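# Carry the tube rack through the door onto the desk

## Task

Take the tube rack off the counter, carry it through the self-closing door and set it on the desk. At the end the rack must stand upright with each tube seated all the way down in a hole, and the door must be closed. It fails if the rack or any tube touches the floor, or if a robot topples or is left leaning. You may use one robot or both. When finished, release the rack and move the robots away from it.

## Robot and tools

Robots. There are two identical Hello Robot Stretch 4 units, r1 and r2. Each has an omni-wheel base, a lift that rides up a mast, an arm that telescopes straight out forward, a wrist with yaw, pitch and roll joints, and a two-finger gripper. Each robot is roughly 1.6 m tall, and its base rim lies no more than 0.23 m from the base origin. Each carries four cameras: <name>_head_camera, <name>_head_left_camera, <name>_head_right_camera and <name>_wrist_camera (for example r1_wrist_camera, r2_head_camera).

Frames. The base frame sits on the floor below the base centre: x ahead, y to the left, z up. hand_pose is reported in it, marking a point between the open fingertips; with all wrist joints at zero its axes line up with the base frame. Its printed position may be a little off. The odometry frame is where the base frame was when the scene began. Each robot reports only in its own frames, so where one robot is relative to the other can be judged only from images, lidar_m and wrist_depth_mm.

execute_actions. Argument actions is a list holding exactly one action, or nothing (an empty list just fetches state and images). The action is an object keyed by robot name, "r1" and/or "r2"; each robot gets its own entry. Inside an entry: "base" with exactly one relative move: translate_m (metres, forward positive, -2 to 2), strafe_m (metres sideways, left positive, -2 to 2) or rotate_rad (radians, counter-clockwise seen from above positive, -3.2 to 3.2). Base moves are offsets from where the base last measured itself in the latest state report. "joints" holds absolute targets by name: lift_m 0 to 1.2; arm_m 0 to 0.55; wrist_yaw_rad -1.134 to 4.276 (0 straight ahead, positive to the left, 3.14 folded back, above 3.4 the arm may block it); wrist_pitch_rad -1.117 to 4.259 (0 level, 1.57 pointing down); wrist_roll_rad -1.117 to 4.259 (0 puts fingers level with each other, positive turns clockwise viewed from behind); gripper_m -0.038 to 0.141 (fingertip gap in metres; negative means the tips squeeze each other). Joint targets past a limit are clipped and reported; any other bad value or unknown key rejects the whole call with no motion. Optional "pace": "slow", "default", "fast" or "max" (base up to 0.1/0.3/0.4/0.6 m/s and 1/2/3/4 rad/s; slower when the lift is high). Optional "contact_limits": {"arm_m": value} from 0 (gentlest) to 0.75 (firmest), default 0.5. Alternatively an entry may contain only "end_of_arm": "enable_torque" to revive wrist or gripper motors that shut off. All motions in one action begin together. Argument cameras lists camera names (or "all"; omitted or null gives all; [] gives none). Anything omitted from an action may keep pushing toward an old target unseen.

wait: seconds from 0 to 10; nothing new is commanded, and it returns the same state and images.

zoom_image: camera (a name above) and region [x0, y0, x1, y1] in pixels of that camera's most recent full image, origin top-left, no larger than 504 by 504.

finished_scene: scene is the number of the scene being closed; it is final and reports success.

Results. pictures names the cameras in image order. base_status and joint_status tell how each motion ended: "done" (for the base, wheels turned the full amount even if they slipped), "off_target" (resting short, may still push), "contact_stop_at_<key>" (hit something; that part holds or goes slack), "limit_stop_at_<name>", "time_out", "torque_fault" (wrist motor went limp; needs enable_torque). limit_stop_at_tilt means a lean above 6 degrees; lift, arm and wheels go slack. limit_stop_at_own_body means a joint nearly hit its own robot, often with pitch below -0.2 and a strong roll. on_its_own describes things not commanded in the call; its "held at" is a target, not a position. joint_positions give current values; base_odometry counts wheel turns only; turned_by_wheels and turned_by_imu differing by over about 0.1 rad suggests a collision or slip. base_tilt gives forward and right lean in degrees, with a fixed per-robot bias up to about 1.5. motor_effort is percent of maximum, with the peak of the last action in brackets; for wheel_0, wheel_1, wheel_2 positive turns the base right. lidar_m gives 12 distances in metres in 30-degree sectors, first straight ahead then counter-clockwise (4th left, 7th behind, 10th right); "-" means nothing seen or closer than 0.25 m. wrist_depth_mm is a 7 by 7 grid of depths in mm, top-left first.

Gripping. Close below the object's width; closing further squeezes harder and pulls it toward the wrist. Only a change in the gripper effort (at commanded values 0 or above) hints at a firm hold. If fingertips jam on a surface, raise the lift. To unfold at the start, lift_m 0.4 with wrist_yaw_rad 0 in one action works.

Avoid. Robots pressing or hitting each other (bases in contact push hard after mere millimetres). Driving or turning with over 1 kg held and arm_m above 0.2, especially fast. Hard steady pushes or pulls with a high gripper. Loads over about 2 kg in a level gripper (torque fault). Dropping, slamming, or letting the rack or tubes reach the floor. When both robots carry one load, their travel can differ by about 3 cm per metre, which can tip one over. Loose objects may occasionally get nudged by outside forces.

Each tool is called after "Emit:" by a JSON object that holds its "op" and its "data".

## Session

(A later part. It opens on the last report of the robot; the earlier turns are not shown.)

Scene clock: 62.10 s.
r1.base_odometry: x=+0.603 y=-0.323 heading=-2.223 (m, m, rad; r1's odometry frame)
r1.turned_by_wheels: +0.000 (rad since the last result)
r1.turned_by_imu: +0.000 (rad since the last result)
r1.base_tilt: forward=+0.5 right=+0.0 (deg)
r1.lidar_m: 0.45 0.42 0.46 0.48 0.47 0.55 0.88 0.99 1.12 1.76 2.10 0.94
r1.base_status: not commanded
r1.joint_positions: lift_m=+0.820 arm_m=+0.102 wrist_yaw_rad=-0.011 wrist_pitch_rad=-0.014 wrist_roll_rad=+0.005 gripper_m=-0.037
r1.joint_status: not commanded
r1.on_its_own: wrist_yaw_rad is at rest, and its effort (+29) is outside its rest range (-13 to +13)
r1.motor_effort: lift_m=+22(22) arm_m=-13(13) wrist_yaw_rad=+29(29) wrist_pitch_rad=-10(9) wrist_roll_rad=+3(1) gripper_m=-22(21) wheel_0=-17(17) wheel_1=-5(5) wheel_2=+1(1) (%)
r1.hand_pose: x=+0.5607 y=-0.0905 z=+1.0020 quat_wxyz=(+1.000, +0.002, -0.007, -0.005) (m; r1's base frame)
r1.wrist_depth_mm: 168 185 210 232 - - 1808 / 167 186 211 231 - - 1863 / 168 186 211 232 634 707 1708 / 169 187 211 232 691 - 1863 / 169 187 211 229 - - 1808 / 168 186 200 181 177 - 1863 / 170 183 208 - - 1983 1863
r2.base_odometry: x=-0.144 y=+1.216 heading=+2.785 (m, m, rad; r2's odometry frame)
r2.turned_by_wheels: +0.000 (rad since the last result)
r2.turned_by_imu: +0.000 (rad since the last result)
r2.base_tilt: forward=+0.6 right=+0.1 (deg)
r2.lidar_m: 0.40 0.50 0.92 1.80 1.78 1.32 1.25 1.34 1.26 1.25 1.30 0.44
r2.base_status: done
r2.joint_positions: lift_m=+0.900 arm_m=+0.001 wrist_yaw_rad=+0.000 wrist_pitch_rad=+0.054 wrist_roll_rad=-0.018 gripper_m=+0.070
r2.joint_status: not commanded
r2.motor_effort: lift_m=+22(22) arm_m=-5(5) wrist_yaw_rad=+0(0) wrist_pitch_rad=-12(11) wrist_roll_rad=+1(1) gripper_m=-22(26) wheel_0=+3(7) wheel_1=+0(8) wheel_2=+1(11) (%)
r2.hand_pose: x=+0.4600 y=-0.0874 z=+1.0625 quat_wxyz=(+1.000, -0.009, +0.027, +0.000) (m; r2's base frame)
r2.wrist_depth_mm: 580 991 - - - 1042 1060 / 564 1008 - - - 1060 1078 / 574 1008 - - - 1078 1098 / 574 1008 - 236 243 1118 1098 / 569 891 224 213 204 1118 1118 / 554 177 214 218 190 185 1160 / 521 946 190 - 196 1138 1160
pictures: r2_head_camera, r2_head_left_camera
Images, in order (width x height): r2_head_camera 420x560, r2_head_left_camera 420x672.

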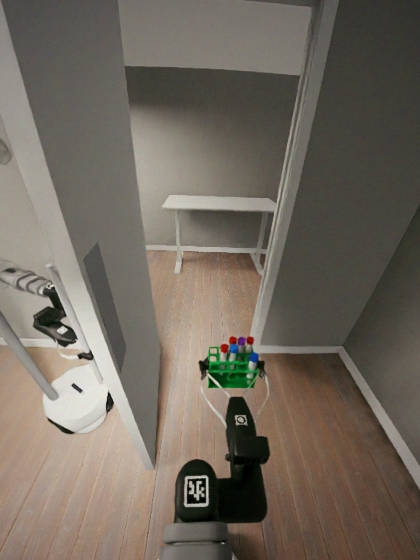

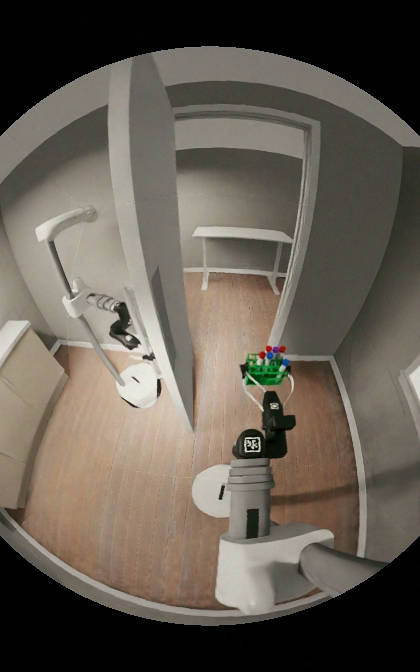

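Emit:
{"op": "execute_actions", "data": {"actions": [{"r1":{"joints":{"arm_m":0.05},"pace":"slow"},"r2":{"base":{"translate_m":1.7}}}], "cameras": []}}

Emit:
{"op": "execute_actions", "data": {"actions": [{"r1":{"joints":{"gripper_m":0.14}},"r2":{"base":{"translate_m":0.25}}}], "cameras": ["r2_head_camera","r2_wrist_camera","r1_head_camera"]}}

Scene clock: 71.93 s.
r1.base_odometry: x=+0.603 y=-0.323 heading=-2.222 (m, m, rad; r1's odometry frame)
r1.turned_by_wheels: +0.001 (rad since the last result)
r1.turned_by_imu: -0.116 (rad since the last result)
r1.base_tilt: forward=+0.5 right=-0.1 (deg)
r1.lidar_m: 0.40 0.35 0.37 0.45 0.45 0.48 0.71 1.04 1.12 1.59 2.11 2.24
r1.base_status: not commanded
r1.joint_positions: lift_m=+0.820 arm_m=+0.052 wrist_yaw_rad=-0.010 wrist_pitch_rad=-0.013 wrist_roll_rad=+0.005 gripper_m=-0.037
r1.joint_status: all done
r1.on_its_own: wrist_yaw_rad is at rest, and its effort (+29) is outside its rest range (-13 to +13)
r1.motor_effort: lift_m=+22(22) arm_m=-13(15) wrist_yaw_rad=+29(29) wrist_pitch_rad=-13(11) wrist_roll_rad=+2(3) gripper_m=-22(24) wheel_0=-13(17) wheel_1=-4(6) wheel_2=+3(4) (%)
r1.hand_pose: x=+0.5107 y=-0.0904 z=+1.0018 quat_wxyz=(+1.000, +0.002, -0.007, -0.005) (m; r1's base frame)
r1.wrist_depth_mm: 163 180 206 230 - - 1756 / 161 181 208 231 - - 1756 / 162 182 208 230 - - 1708 / 163 182 208 231 - - 1756 / 163 181 208 226 - - 1756 / 162 182 196 180 176 - 1808 / 163 178 204 - - 1921 1756
r2.base_odometry: x=-1.737 y=+1.809 heading=+2.785 (m, m, rad; r2's odometry frame)
r2.turned_by_wheels: +0.000 (rad since the last result)
r2.turned_by_imu: +0.000 (rad since the last result)
r2.base_tilt: forward=+0.6 right=+0.0 (deg)
r2.lidar_m: 0.39 0.95 2.45 0.93 0.43 0.48 1.17 1.92 0.55 1.11 1.34 0.43
r2.base_status: done
r2.joint_positions: lift_m=+0.900 arm_m=+0.001 wrist_yaw_rad=+0.000 wrist_pitch_rad=+0.054 wrist_roll_rad=-0.018 gripper_m=+0.070
r2.joint_status: not commanded
r2.motor_effort: lift_m=+22(22) arm_m=-5(6) wrist_yaw_rad=+0(0) wrist_pitch_rad=-12(11) wrist_roll_rad=+2(2) gripper_m=-21(21) wheel_0=+4(9) wheel_1=+1(5) wheel_2=-1(11) (%)
r2.hand_pose: x=+0.4600 y=-0.0874 z=+1.0625 quat_wxyz=(+1.000, -0.009, +0.027, +0.000) (m; r2's base frame)
r2.wrist_depth_mm: 1430 1397 1397 1464 1430 1464 1464 / 1430 1430 1397 1499 1464 1464 1537 / 1464 1499 1499 1537 1499 1537 1537 / 1499 1499 1397 239 244 1464 1537 / 809 809 224 214 204 946 931 / 1499 178 214 219 190 186 1336 / 1537 1537 190 - 196 1576 1537
pictures: none
No camera images: the call's "cameras" was empty. Leave "cameras" out to get every camera's image.

Scene clock: 74.57 s.
r1.base_odometry: x=+0.603 y=-0.323 heading=-2.220 (m, m, rad; r1's odometry frame)
r1.turned_by_wheels: +0.002 (rad since the last result)
r1.turned_by_imu: +0.002 (rad since the last result)
r1.base_tilt: forward=+0.4 right=-0.1 (deg)
r1.lidar_m: 0.42 0.37 0.41 0.47 0.45 0.50 0.70 1.03 1.07 1.60 2.13 2.24
r1.base_status: not commanded
r1.joint_positions: lift_m=+0.820 arm_m=+0.052 wrist_yaw_rad=+0.011 wrist_pitch_rad=-0.015 wrist_roll_rad=+0.005 gripper_m=+0.140
r1.joint_status: all done
r1.on_its_own: wrist_yaw_rad is at rest, and its effort (-32) is outside its rest range (-13 to +13)
r1.motor_effort: lift_m=+22(21) arm_m=-10(13) wrist_yaw_rad=-32(32) wrist_pitch_rad=-8(11) wrist_roll_rad=-1(1) gripper_m=-1(20) wheel_0=+1(13) wheel_1=+2(4) wheel_2=+6(6) (%)
r1.hand_pose: x=+0.5121 y=-0.0843 z=+1.0022 quat_wxyz=(+1.000, +0.003, -0.007, +0.005) (m; r1's base frame)
r1.wrist_depth_mm: 178 198 227 252 - - 1808 / 178 198 227 253 - - 1808 / 178 199 228 252 - - 1808 / 178 200 228 252 - - 1756 / 178 199 223 252 - - 1756 / 178 198 197 204 200 - 1808 / 178 195 228 - - 1921 1808
r2.base_odometry: x=-1.971 y=+1.896 heading=+2.785 (m, m, rad; r2's odometry frame)
r2.turned_by_wheels: +0.000 (rad since the last result)
r2.turned_by_imu: +0.000 (rad since the last result)
r2.base_tilt: forward=+0.6 right=+0.1 (deg)
r2.lidar_m: 0.44 0.70 2.20 1.85 0.68 0.61 1.15 0.69 0.77 1.30 0.99 0.43
r2.base_status: done
r2.joint_positions: lift_m=+0.900 arm_m=+0.001 wrist_yaw_rad=+0.000 wrist_pitch_rad=+0.054 wrist_roll_rad=-0.018 gripper_m=+0.070
r2.joint_status: not commanded
r2.motor_effort: lift_m=+23(22) arm_m=-5(5) wrist_yaw_rad=+0(0) wrist_pitch_rad=-11(12) wrist_roll_rad=+2(1) gripper_m=-21(25) wheel_0=+3(9) wheel_1=+1(7) wheel_2=+0(9) (%)
r2.hand_pose: x=+0.4600 y=-0.0874 z=+1.0625 quat_wxyz=(+1.000, -0.009, +0.027, +0.000) (m; r2's base frame)
r2.wrist_depth_mm: 1160 1205 1205 1205 1205 1229 1229 / 1182 1205 1229 1205 1255 1229 1255 / 1205 1229 1229 1229 1229 1255 1255 / 1255 1205 1255 239 1138 1281 1308 / 699 723 222 213 204 715 699 / 462 178 213 219 190 186 508 / 1281 1255 190 - 195 1336 1336
pictures: r1_head_camera, r2_head_camera, r2_wrist_camera
Images, in order (width x height): r1_head_camera 420x560, r2_head_camera 420x560, r2_wrist_camera 616x392.

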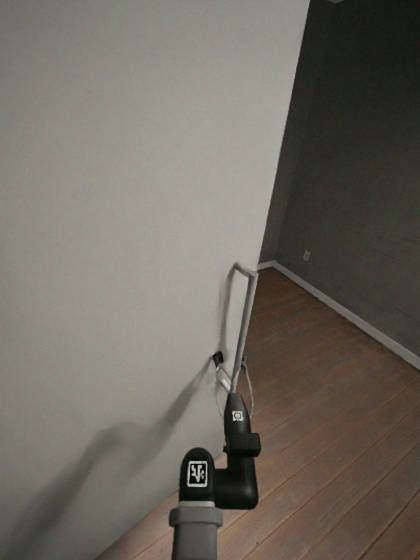

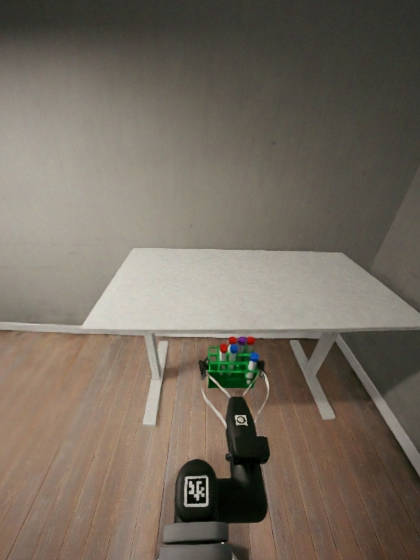

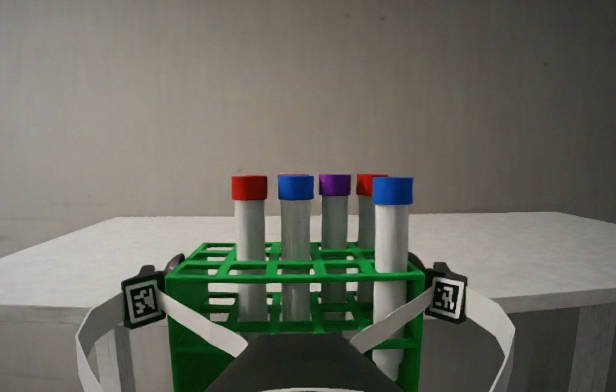

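Emit:
{"op": "execute_actions", "data": {"actions": [{"r1":{"joints":{"wrist_yaw_rad":0.3,"arm_m":0}},"r2":{"base":{"translate_m":0.2},"joints":{"arm_m":0.2}}}], "cameras": ["r1_wrist_camera","r1_head_camera"]}}

Scene clock: 78.10 s.
r1.base_odometry: x=+0.603 y=-0.323 heading=-2.221 (m, m, rad; r1's odometry frame)
r1.turned_by_wheels: -0.001 (rad since the last result)
r1.turned_by_imu: +0.001 (rad since the last result)
r1.base_tilt: forward=+0.3 right=-0.1 (deg)
r1.lidar_m: 0.76 0.59 0.53 0.48 0.44 0.47 0.71 1.03 1.11 1.57 2.13 2.28
r1.base_status: not commanded
r1.joint_positions: lift_m=+0.820 arm_m=+0.002 wrist_yaw_rad=+0.300 wrist_pitch_rad=-0.015 wrist_roll_rad=+0.005 gripper_m=+0.140
r1.joint_status: all done
r1.motor_effort: lift_m=+22(21) arm_m=-7(18) wrist_yaw_rad=-1(73) wrist_pitch_rad=-6(9) wrist_roll_rad=-2(0) gripper_m=+0(0) wheel_0=+1(16) wheel_1=+1(4) wheel_2=-1(8) (%)
r1.hand_pose: x=+0.4742 y=+0.0017 z=+1.0023 quat_wxyz=(+0.989, +0.004, -0.007, +0.149) (m; r1's base frame)
r1.wrist_depth_mm: 404 462 564 1921 - - - / 402 466 564 1983 - - - / 404 469 569 1863 - - - / 402 469 569 1921 - - - / 402 469 569 1921 1983 - - / 404 442 530 1921 1983 - - / 404 455 564 - - - -
r2.base_odometry: x=-2.159 y=+1.966 heading=+2.786 (m, m, rad; r2's odometry frame)
r2.turned_by_wheels: +0.001 (rad since the last result)
r2.turned_by_imu: +0.000 (rad since the last result)
r2.base_tilt: forward=+0.6 right=+0.1 (deg)
r2.lidar_m: 0.44 0.46 1.90 2.37 1.00 0.75 0.94 0.85 1.03 1.30 0.68 0.50
r2.base_status: done
r2.joint_positions: lift_m=+0.900 arm_m=+0.199 wrist_yaw_rad=+0.000 wrist_pitch_rad=+0.054 wrist_roll_rad=-0.018 gripper_m=+0.070
r2.joint_status: all done
r2.motor_effort: lift_m=+22(23) arm_m=+5(8) wrist_yaw_rad=+0(2) wrist_pitch_rad=-10(11) wrist_roll_rad=+1(1) gripper_m=-22(26) wheel_0=+3(8) wheel_1=+3(8) wheel_2=+1(9) (%)
r2.hand_pose: x=+0.6580 y=-0.0874 z=+1.0626 quat_wxyz=(+1.000, -0.009, +0.027, +0.000) (m; r2's base frame)
r2.wrist_depth_mm: 809 820 820 842 842 831 854 / 831 831 831 842 842 854 854 / 842 820 831 854 866 878 878 / 842 854 854 241 244 891 878 / 691 699 224 215 205 707 691 / 427 177 213 220 190 185 427 / 312 314 190 - 196 314 322
pictures: r1_head_camera, r1_wrist_camera
Images, in order (width x height): r1_head_camera 420x560, r1_wrist_camera 616x392.

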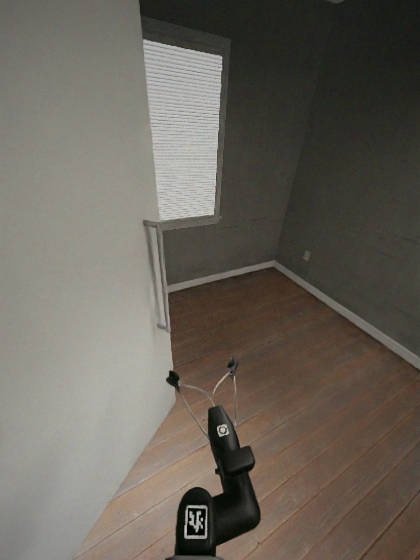

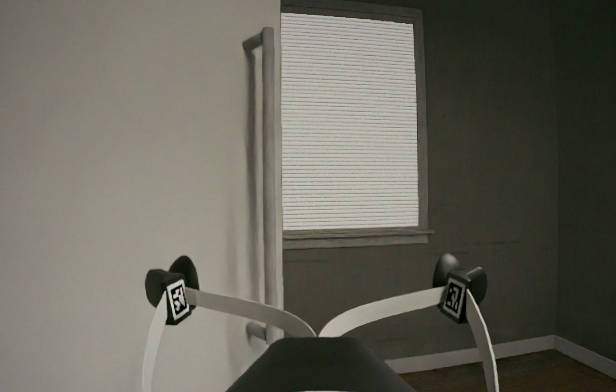

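Emit:
{"op": "execute_actions", "data": {"actions": [{"r2":{"joints":{"lift_m":0.854},"pace":"slow"}}], "cameras": []}}

Emit:
{"op": "execute_actions", "data": {"actions": [{"r2":{"joints":{"gripper_m":0.14}}}], "cameras": []}}

Emit:
{"op": "execute_actions", "data": {"actions": [{"r2":{"joints":{"arm_m":0},"base":{"translate_m":-0.15}}}], "cameras": ["r2_wrist_camera","r1_head_left_camera"]}}

Scene clock: 82.07 s.
r1.base_odometry: x=+0.603 y=-0.323 heading=-2.221 (m, m, rad; r1's odometry frame)
r1.turned_by_wheels: +0.000 (rad since the last result)
r1.turned_by_imu: +0.000 (rad since the last result)
r1.base_tilt: forward=+0.4 right=-0.1 (deg)
r1.lidar_m: 2.10 1.17 0.64 0.47 0.45 0.49 0.71 1.02 1.11 1.59 2.12 2.21
r1.base_status: not commanded
r1.joint_positions: lift_m=+0.820 arm_m=+0.002 wrist_yaw_rad=+0.300 wrist_pitch_rad=-0.015 wrist_roll_rad=+0.005 gripper_m=+0.140
r1.joint_status: not commanded
r1.motor_effort: lift_m=+21(21) arm_m=-7(7) wrist_yaw_rad=-1(1) wrist_pitch_rad=-6(4) wrist_roll_rad=+0(2) gripper_m=+1(1) wheel_0=+1(1) wheel_1=+1(0) wheel_2=-1(1) (%)
r1.hand_pose: x=+0.4742 y=+0.0017 z=+1.0023 quat_wxyz=(+0.989, +0.004, -0.007, +0.149) (m; r1's base frame)
r1.wrist_depth_mm: 1205 1808 1863 1921 - - - / 1160 1808 1921 1921 - - - / 1182 1756 1808 1983 - - - / 1160 1756 1863 1921 - - - / 1182 1808 1921 1921 - - - / 1138 1576 1863 1921 1983 - - / 1160 1756 1863 - - - -
r2.base_odometry: x=-2.159 y=+1.966 heading=+2.786 (m, m, rad; r2's odometry frame)
r2.turned_by_wheels: +0.000 (rad since the last result)
r2.turned_by_imu: -0.001 (rad since the last result)
r2.base_tilt: forward=+0.5 right=+0.0 (deg)
r2.lidar_m: 0.44 0.47 1.90 2.37 0.98 0.75 0.79 0.86 1.01 1.30 0.69 0.50
r2.base_status: not commanded
r2.joint_positions: lift_m=+0.854 arm_m=+0.199 wrist_yaw_rad=+0.000 wrist_pitch_rad=+0.054 wrist_roll_rad=-0.018 gripper_m=+0.070
r2.joint_status: all done
r2.motor_effort: lift_m=+17(20) arm_m=+5(5) wrist_yaw_rad=+0(1) wrist_pitch_rad=-11(12) wrist_roll_rad=+2(2) gripper_m=-24(24) wheel_0=+2(3) wheel_1=+3(3) wheel_2=+2(1) (%)
r2.hand_pose: x=+0.6580 y=-0.0874 z=+1.0170 quat_wxyz=(+1.000, -0.009, +0.027, +0.000) (m; r2's base frame)
r2.wrist_depth_mm: 809 831 831 842 831 854 854 / 820 831 842 842 854 854 866 / 831 831 842 842 866 866 878 / 842 854 854 236 245 878 891 / 517 525 224 214 204 530 517 / 317 178 213 218 189 185 315 / 232 234 189 - 196 233 -
pictures: none
No camera images: the call's "cameras" was empty. Leave "cameras" out to get every camera's image.

Scene clock: 83.80 s.
r1.base_odometry: x=+0.603 y=-0.323 heading=-2.221 (m, m, rad; r1's odometry frame)
r1.turned_by_wheels: +0.000 (rad since the last result)
r1.turned_by_imu: +0.000 (rad since the last result)
r1.base_tilt: forward=+0.4 right=-0.1 (deg)
r1.lidar_m: 2.08 1.58 0.64 0.45 0.45 0.50 0.70 1.01 1.07 1.56 2.13 2.27
r1.base_status: not commanded
r1.joint_positions: lift_m=+0.820 arm_m=+0.002 wrist_yaw_rad=+0.300 wrist_pitch_rad=-0.015 wrist_roll_rad=+0.005 gripper_m=+0.140
r1.joint_status: not commanded
r1.motor_effort: lift_m=+21(21) arm_m=-7(7) wrist_yaw_rad=+0(0) wrist_pitch_rad=-7(6) wrist_roll_rad=-2(1) gripper_m=+0(1) wheel_0=+1(1) wheel_1=+1(1) wheel_2=-1(1) (%)
r1.hand_pose: x=+0.4742 y=+0.0017 z=+1.0023 quat_wxyz=(+0.989, +0.004, -0.007, +0.149) (m; r1's base frame)
r1.wrist_depth_mm: 1182 1808 1863 1983 - - - / 1182 1756 1863 1983 - - - / 1205 1756 1863 1921 - - - / 1160 1756 1863 1921 1983 - - / 1160 1808 1863 1921 1983 - - / 1160 1618 1863 1983 1983 - - / 1160 1756 1921 - - - -
r2.base_odometry: x=-2.159 y=+1.966 heading=+2.786 (m, m, rad; r2's odometry frame)
r2.turned_by_wheels: +0.000 (rad since the last result)
r2.turned_by_imu: +0.000 (rad since the last result)
r2.base_tilt: forward=+0.6 right=+0.0 (deg)
r2.lidar_m: 0.45 0.47 1.88 2.38 0.96 0.78 0.75 0.82 1.06 1.31 0.67 0.48
r2.base_status: not commanded
r2.joint_positions: lift_m=+0.854 arm_m=+0.199 wrist_yaw_rad=+0.000 wrist_pitch_rad=+0.052 wrist_roll_rad=-0.018 gripper_m=+0.140
r2.joint_status: all done
r2.motor_effort: lift_m=+17(17) arm_m=+5(5) wrist_yaw_rad=+0(0) wrist_pitch_rad=-8(12) wrist_roll_rad=+2(1) gripper_m=-2(27) wheel_0=+2(3) wheel_1=+2(2) wheel_2=+2(1) (%)
r2.hand_pose: x=+0.6581 y=-0.0874 z=+1.0174 quat_wxyz=(+1.000, -0.009, +0.026, +0.000) (m; r2's base frame)
r2.wrist_depth_mm: 809 820 831 831 842 842 854 / 820 831 842 842 842 842 866 / 831 842 854 854 866 866 866 / 842 842 854 255 878 891 891 / 525 535 230 258 208 530 517 / 319 281 201 232 202 301 319 / 241 244 221 - 222 234 -
pictures: none
No camera images: the call's "cameras" was empty. Leave "cameras" out to get every camera's image.

Scene clock: 85.63 s.
r1.base_odometry: x=+0.603 y=-0.323 heading=-2.221 (m, m, rad; r1's odometry frame)
r1.turned_by_wheels: +0.000 (rad since the last result)
r1.turned_by_imu: +0.000 (rad since the last result)
r1.base_tilt: forward=+0.4 right=-0.1 (deg)
r1.lidar_m: 2.06 1.53 0.62 0.46 0.44 0.48 0.70 1.03 1.08 1.57 2.11 2.26
r1.base_status: not commanded
r1.joint_positions: lift_m=+0.820 arm_m=+0.002 wrist_yaw_rad=+0.300 wrist_pitch_rad=-0.015 wrist_roll_rad=+0.005 gripper_m=+0.140
r1.joint_status: not commanded
r1.motor_effort: lift_m=+22(22) arm_m=-6(7) wrist_yaw_rad=-1(1) wrist_pitch_rad=-6(7) wrist_roll_rad=+0(2) gripper_m=-2(0) wheel_0=+1(1) wheel_1=+1(1) wheel_2=-1(1) (%)
r1.hand_pose: x=+0.4742 y=+0.0017 z=+1.0023 quat_wxyz=(+0.989, +0.004, -0.007, +0.149) (m; r1's base frame)
r1.wrist_depth_mm: 1182 1808 1863 1983 1983 - - / 1160 1808 1863 1921 1983 - - / 1182 1756 1863 1921 - - - / 1160 1756 1921 1921 1983 - - / 1160 1756 1863 1921 1983 - - / 1138 1661 1863 1983 - - - / 1160 1808 1863 - - - -
r2.base_odometry: x=-2.018 y=+1.914 heading=+2.785 (m, m, rad; r2's odometry frame)
r2.turned_by_wheels: -0.001 (rad since the last result)
r2.turned_by_imu: -0.001 (rad since the last result)
r2.base_tilt: forward=+0.6 right=-0.1 (deg)
r2.lidar_m: 0.58 0.58 2.11 2.02 0.76 0.61 0.59 0.62 0.82 1.29 0.89 0.62
r2.base_status: done
r2.joint_positions: lift_m=+0.854 arm_m=+0.001 wrist_yaw_rad=+0.000 wrist_pitch_rad=+0.052 wrist_roll_rad=-0.018 gripper_m=+0.140
r2.joint_status: all done
r2.motor_effort: lift_m=+17(17) arm_m=-6(7) wrist_yaw_rad=+1(0) wrist_pitch_rad=-8(7) wrist_roll_rad=+1(1) gripper_m=+1(1) wheel_0=-4(7) wheel_1=-2(8) wheel_2=+0(9) (%)
r2.hand_pose: x=+0.4600 y=-0.0875 z=+1.0174 quat_wxyz=(+1.000, -0.009, +0.026, +0.000) (m; r2's base frame)
r2.wrist_depth_mm: 1138 1160 1160 1182 1182 1182 1182 / 1160 1160 1205 1182 1160 1205 1205 / 1182 1160 1182 1205 1205 1205 1255 / 1160 1182 1205 609 1205 1205 1229 / 530 539 544 549 549 544 525 / 715 389 402 402 410 1229 1308 / 1205 1229 1255 - 1281 1281 1336
pictures: r1_head_left_camera, r2_wrist_camera
Images, in order (width x height): r1_head_left_camera 420x672, r2_wrist_camera 616x392.

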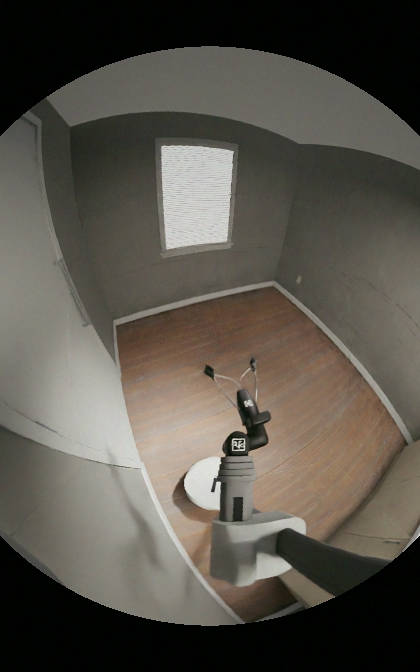

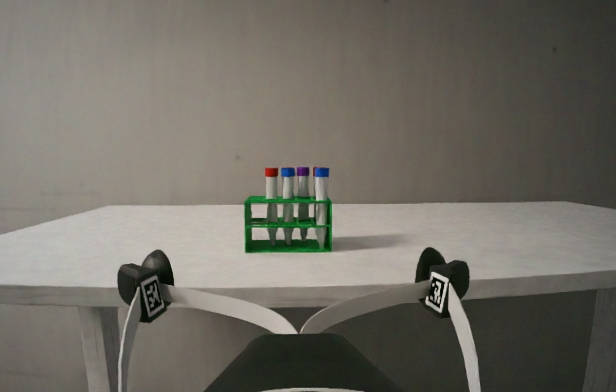

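Emit:
{"op": "wait", "data": {"seconds": 3}}

Emit:
{"op": "finished_scene", "data": {"scene": 2}}

Scene clock: 89.73 s.
r1.base_odometry: x=+0.603 y=-0.323 heading=-2.221 (m, m, rad; r1's odometry frame)
r1.turned_by_wheels: +0.000 (rad since the last result)
r1.turned_by_imu: +0.000 (rad since the last result)
r1.base_tilt: forward=+0.4 right=-0.1 (deg)
r1.lidar_m: 2.06 1.53 0.64 0.47 0.44 0.49 0.69 1.00 1.09 1.59 2.10 2.25
r1.base_status: not commanded
r1.joint_positions: lift_m=+0.820 arm_m=+0.002 wrist_yaw_rad=+0.300 wrist_pitch_rad=-0.015 wrist_roll_rad=+0.005 gripper_m=+0.140
r1.joint_status: not commanded
r1.motor_effort: lift_m=+22(22) arm_m=-7(7) wrist_yaw_rad=-1(1) wrist_pitch_rad=-7(7) wrist_roll_rad=+1(2) gripper_m=+0(0) wheel_0=+1(1) wheel_1=+1(1) wheel_2=-1(1) (%)
r1.hand_pose: x=+0.4742 y=+0.0017 z=+1.0023 quat_wxyz=(+0.989, +0.004, -0.007, +0.149) (m; r1's base frame)
r1.wrist_depth_mm: 1182 1808 1863 1983 1983 - - / 1138 1756 1863 1983 - - - / 1160 1756 1863 1921 - - - / 1182 1756 1863 1983 - - - / 1160 1756 1921 1983 - - - / 1138 1618 1863 1983 - - - / 1160 1808 1863 - - - -
r2.base_odometry: x=-2.018 y=+1.914 heading=+2.785 (m, m, rad; r2's odometry frame)
r2.turned_by_wheels: +0.000 (rad since the last result)
r2.turned_by_imu: -0.001 (rad since the last result)
r2.base_tilt: forward=+0.5 right=+0.0 (deg)
r2.lidar_m: 0.57 0.63 2.12 1.99 0.74 0.63 0.60 0.64 0.84 1.30 0.92 0.62
r2.base_status: done
r2.joint_positions: lift_m=+0.854 arm_m=+0.001 wrist_yaw_rad=+0.000 wrist_pitch_rad=+0.052 wrist_roll_rad=-0.018 gripper_m=+0.140
r2.joint_status: all done
r2.motor_effort: lift_m=+17(17) arm_m=-5(7) wrist_yaw_rad=+1(0) wrist_pitch_rad=-9(7) wrist_roll_rad=+1(1) gripper_m=+0(1) wheel_0=-5(7) wheel_1=-2(8) wheel_2=+0(9) (%)
r2.hand_pose: x=+0.4600 y=-0.0875 z=+1.0174 quat_wxyz=(+1.000, -0.009, +0.026, +0.000) (m; r2's base frame)
r2.wrist_depth_mm: 1118 1138 1160 1182 1182 1205 1182 / 1160 1160 1182 1182 1205 1182 1205 / 1138 1160 1182 1205 1205 1205 1229 / 1160 1182 1205 603 1205 1255 1255 / 525 539 544 549 544 539 525 / 723 389 402 404 410 1281 1281 / 1229 1229 1255 - 1255 1308 1336
wait: 3.00 s; at rest from the start
pictures: r1_head_camera, r1_head_left_camera, r1_head_right_camera, r1_wrist_camera, r2_head_camera, r2_head_left_camera, r2_head_right_camera, r2_wrist_camera
Images, in order (width x height): r1_head_camera 420x560, r1_head_left_camera 420x672, r1_head_right_camera 420x672, r1_wrist_camera 616x392, r2_head_camera 420x560, r2_head_left_camera 420x672, r2_head_right_camera 420x672, r2_wrist_camera 616x392.

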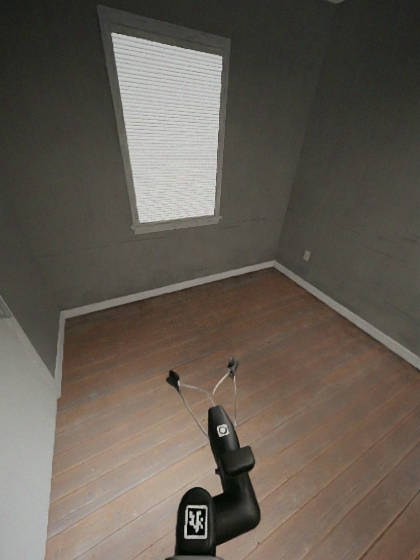

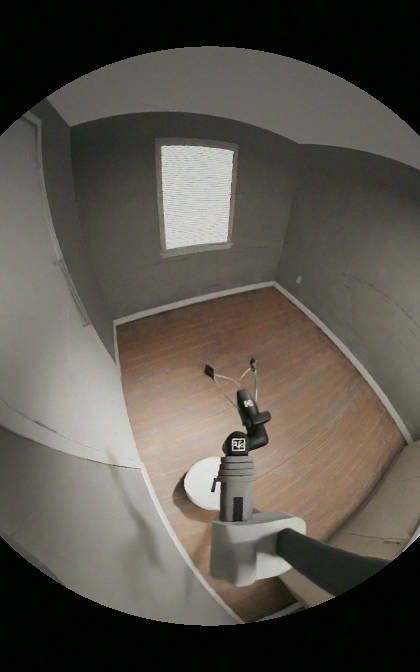

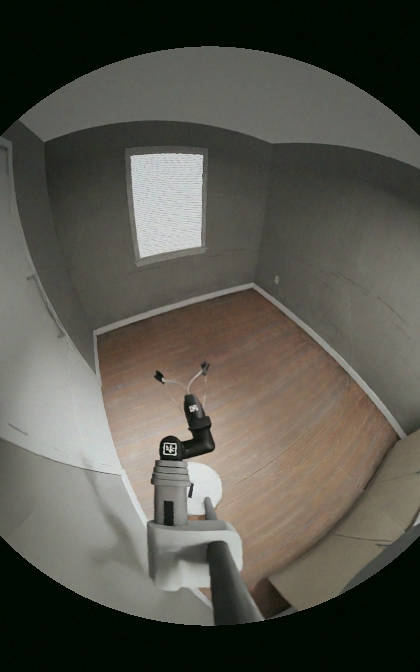

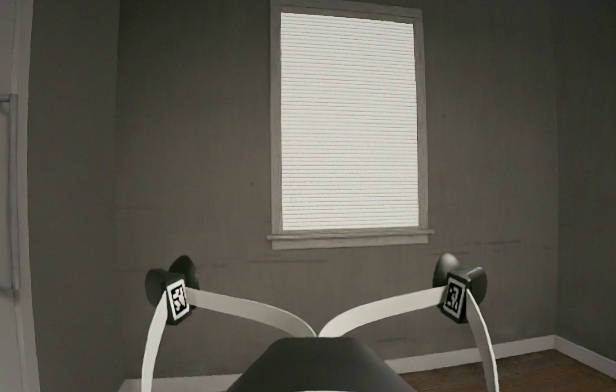

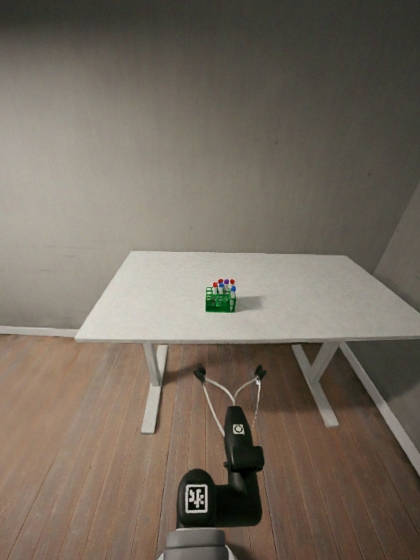

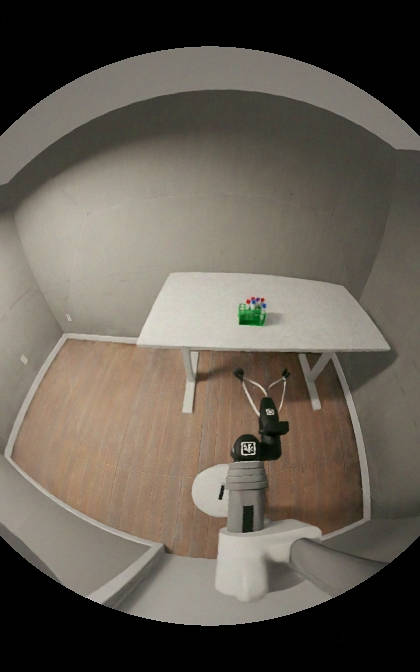

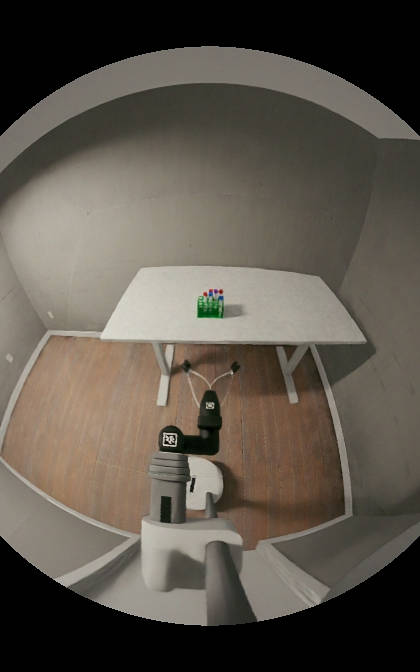

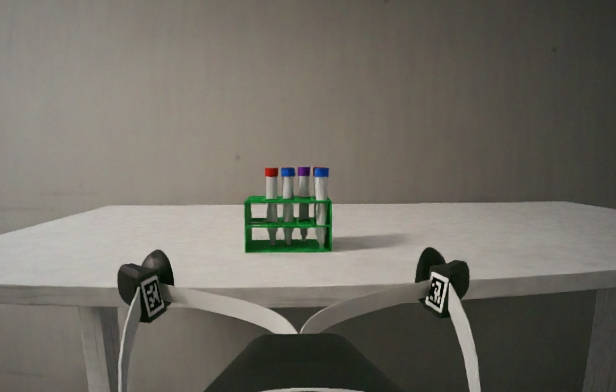

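The scene is finished: the task was done.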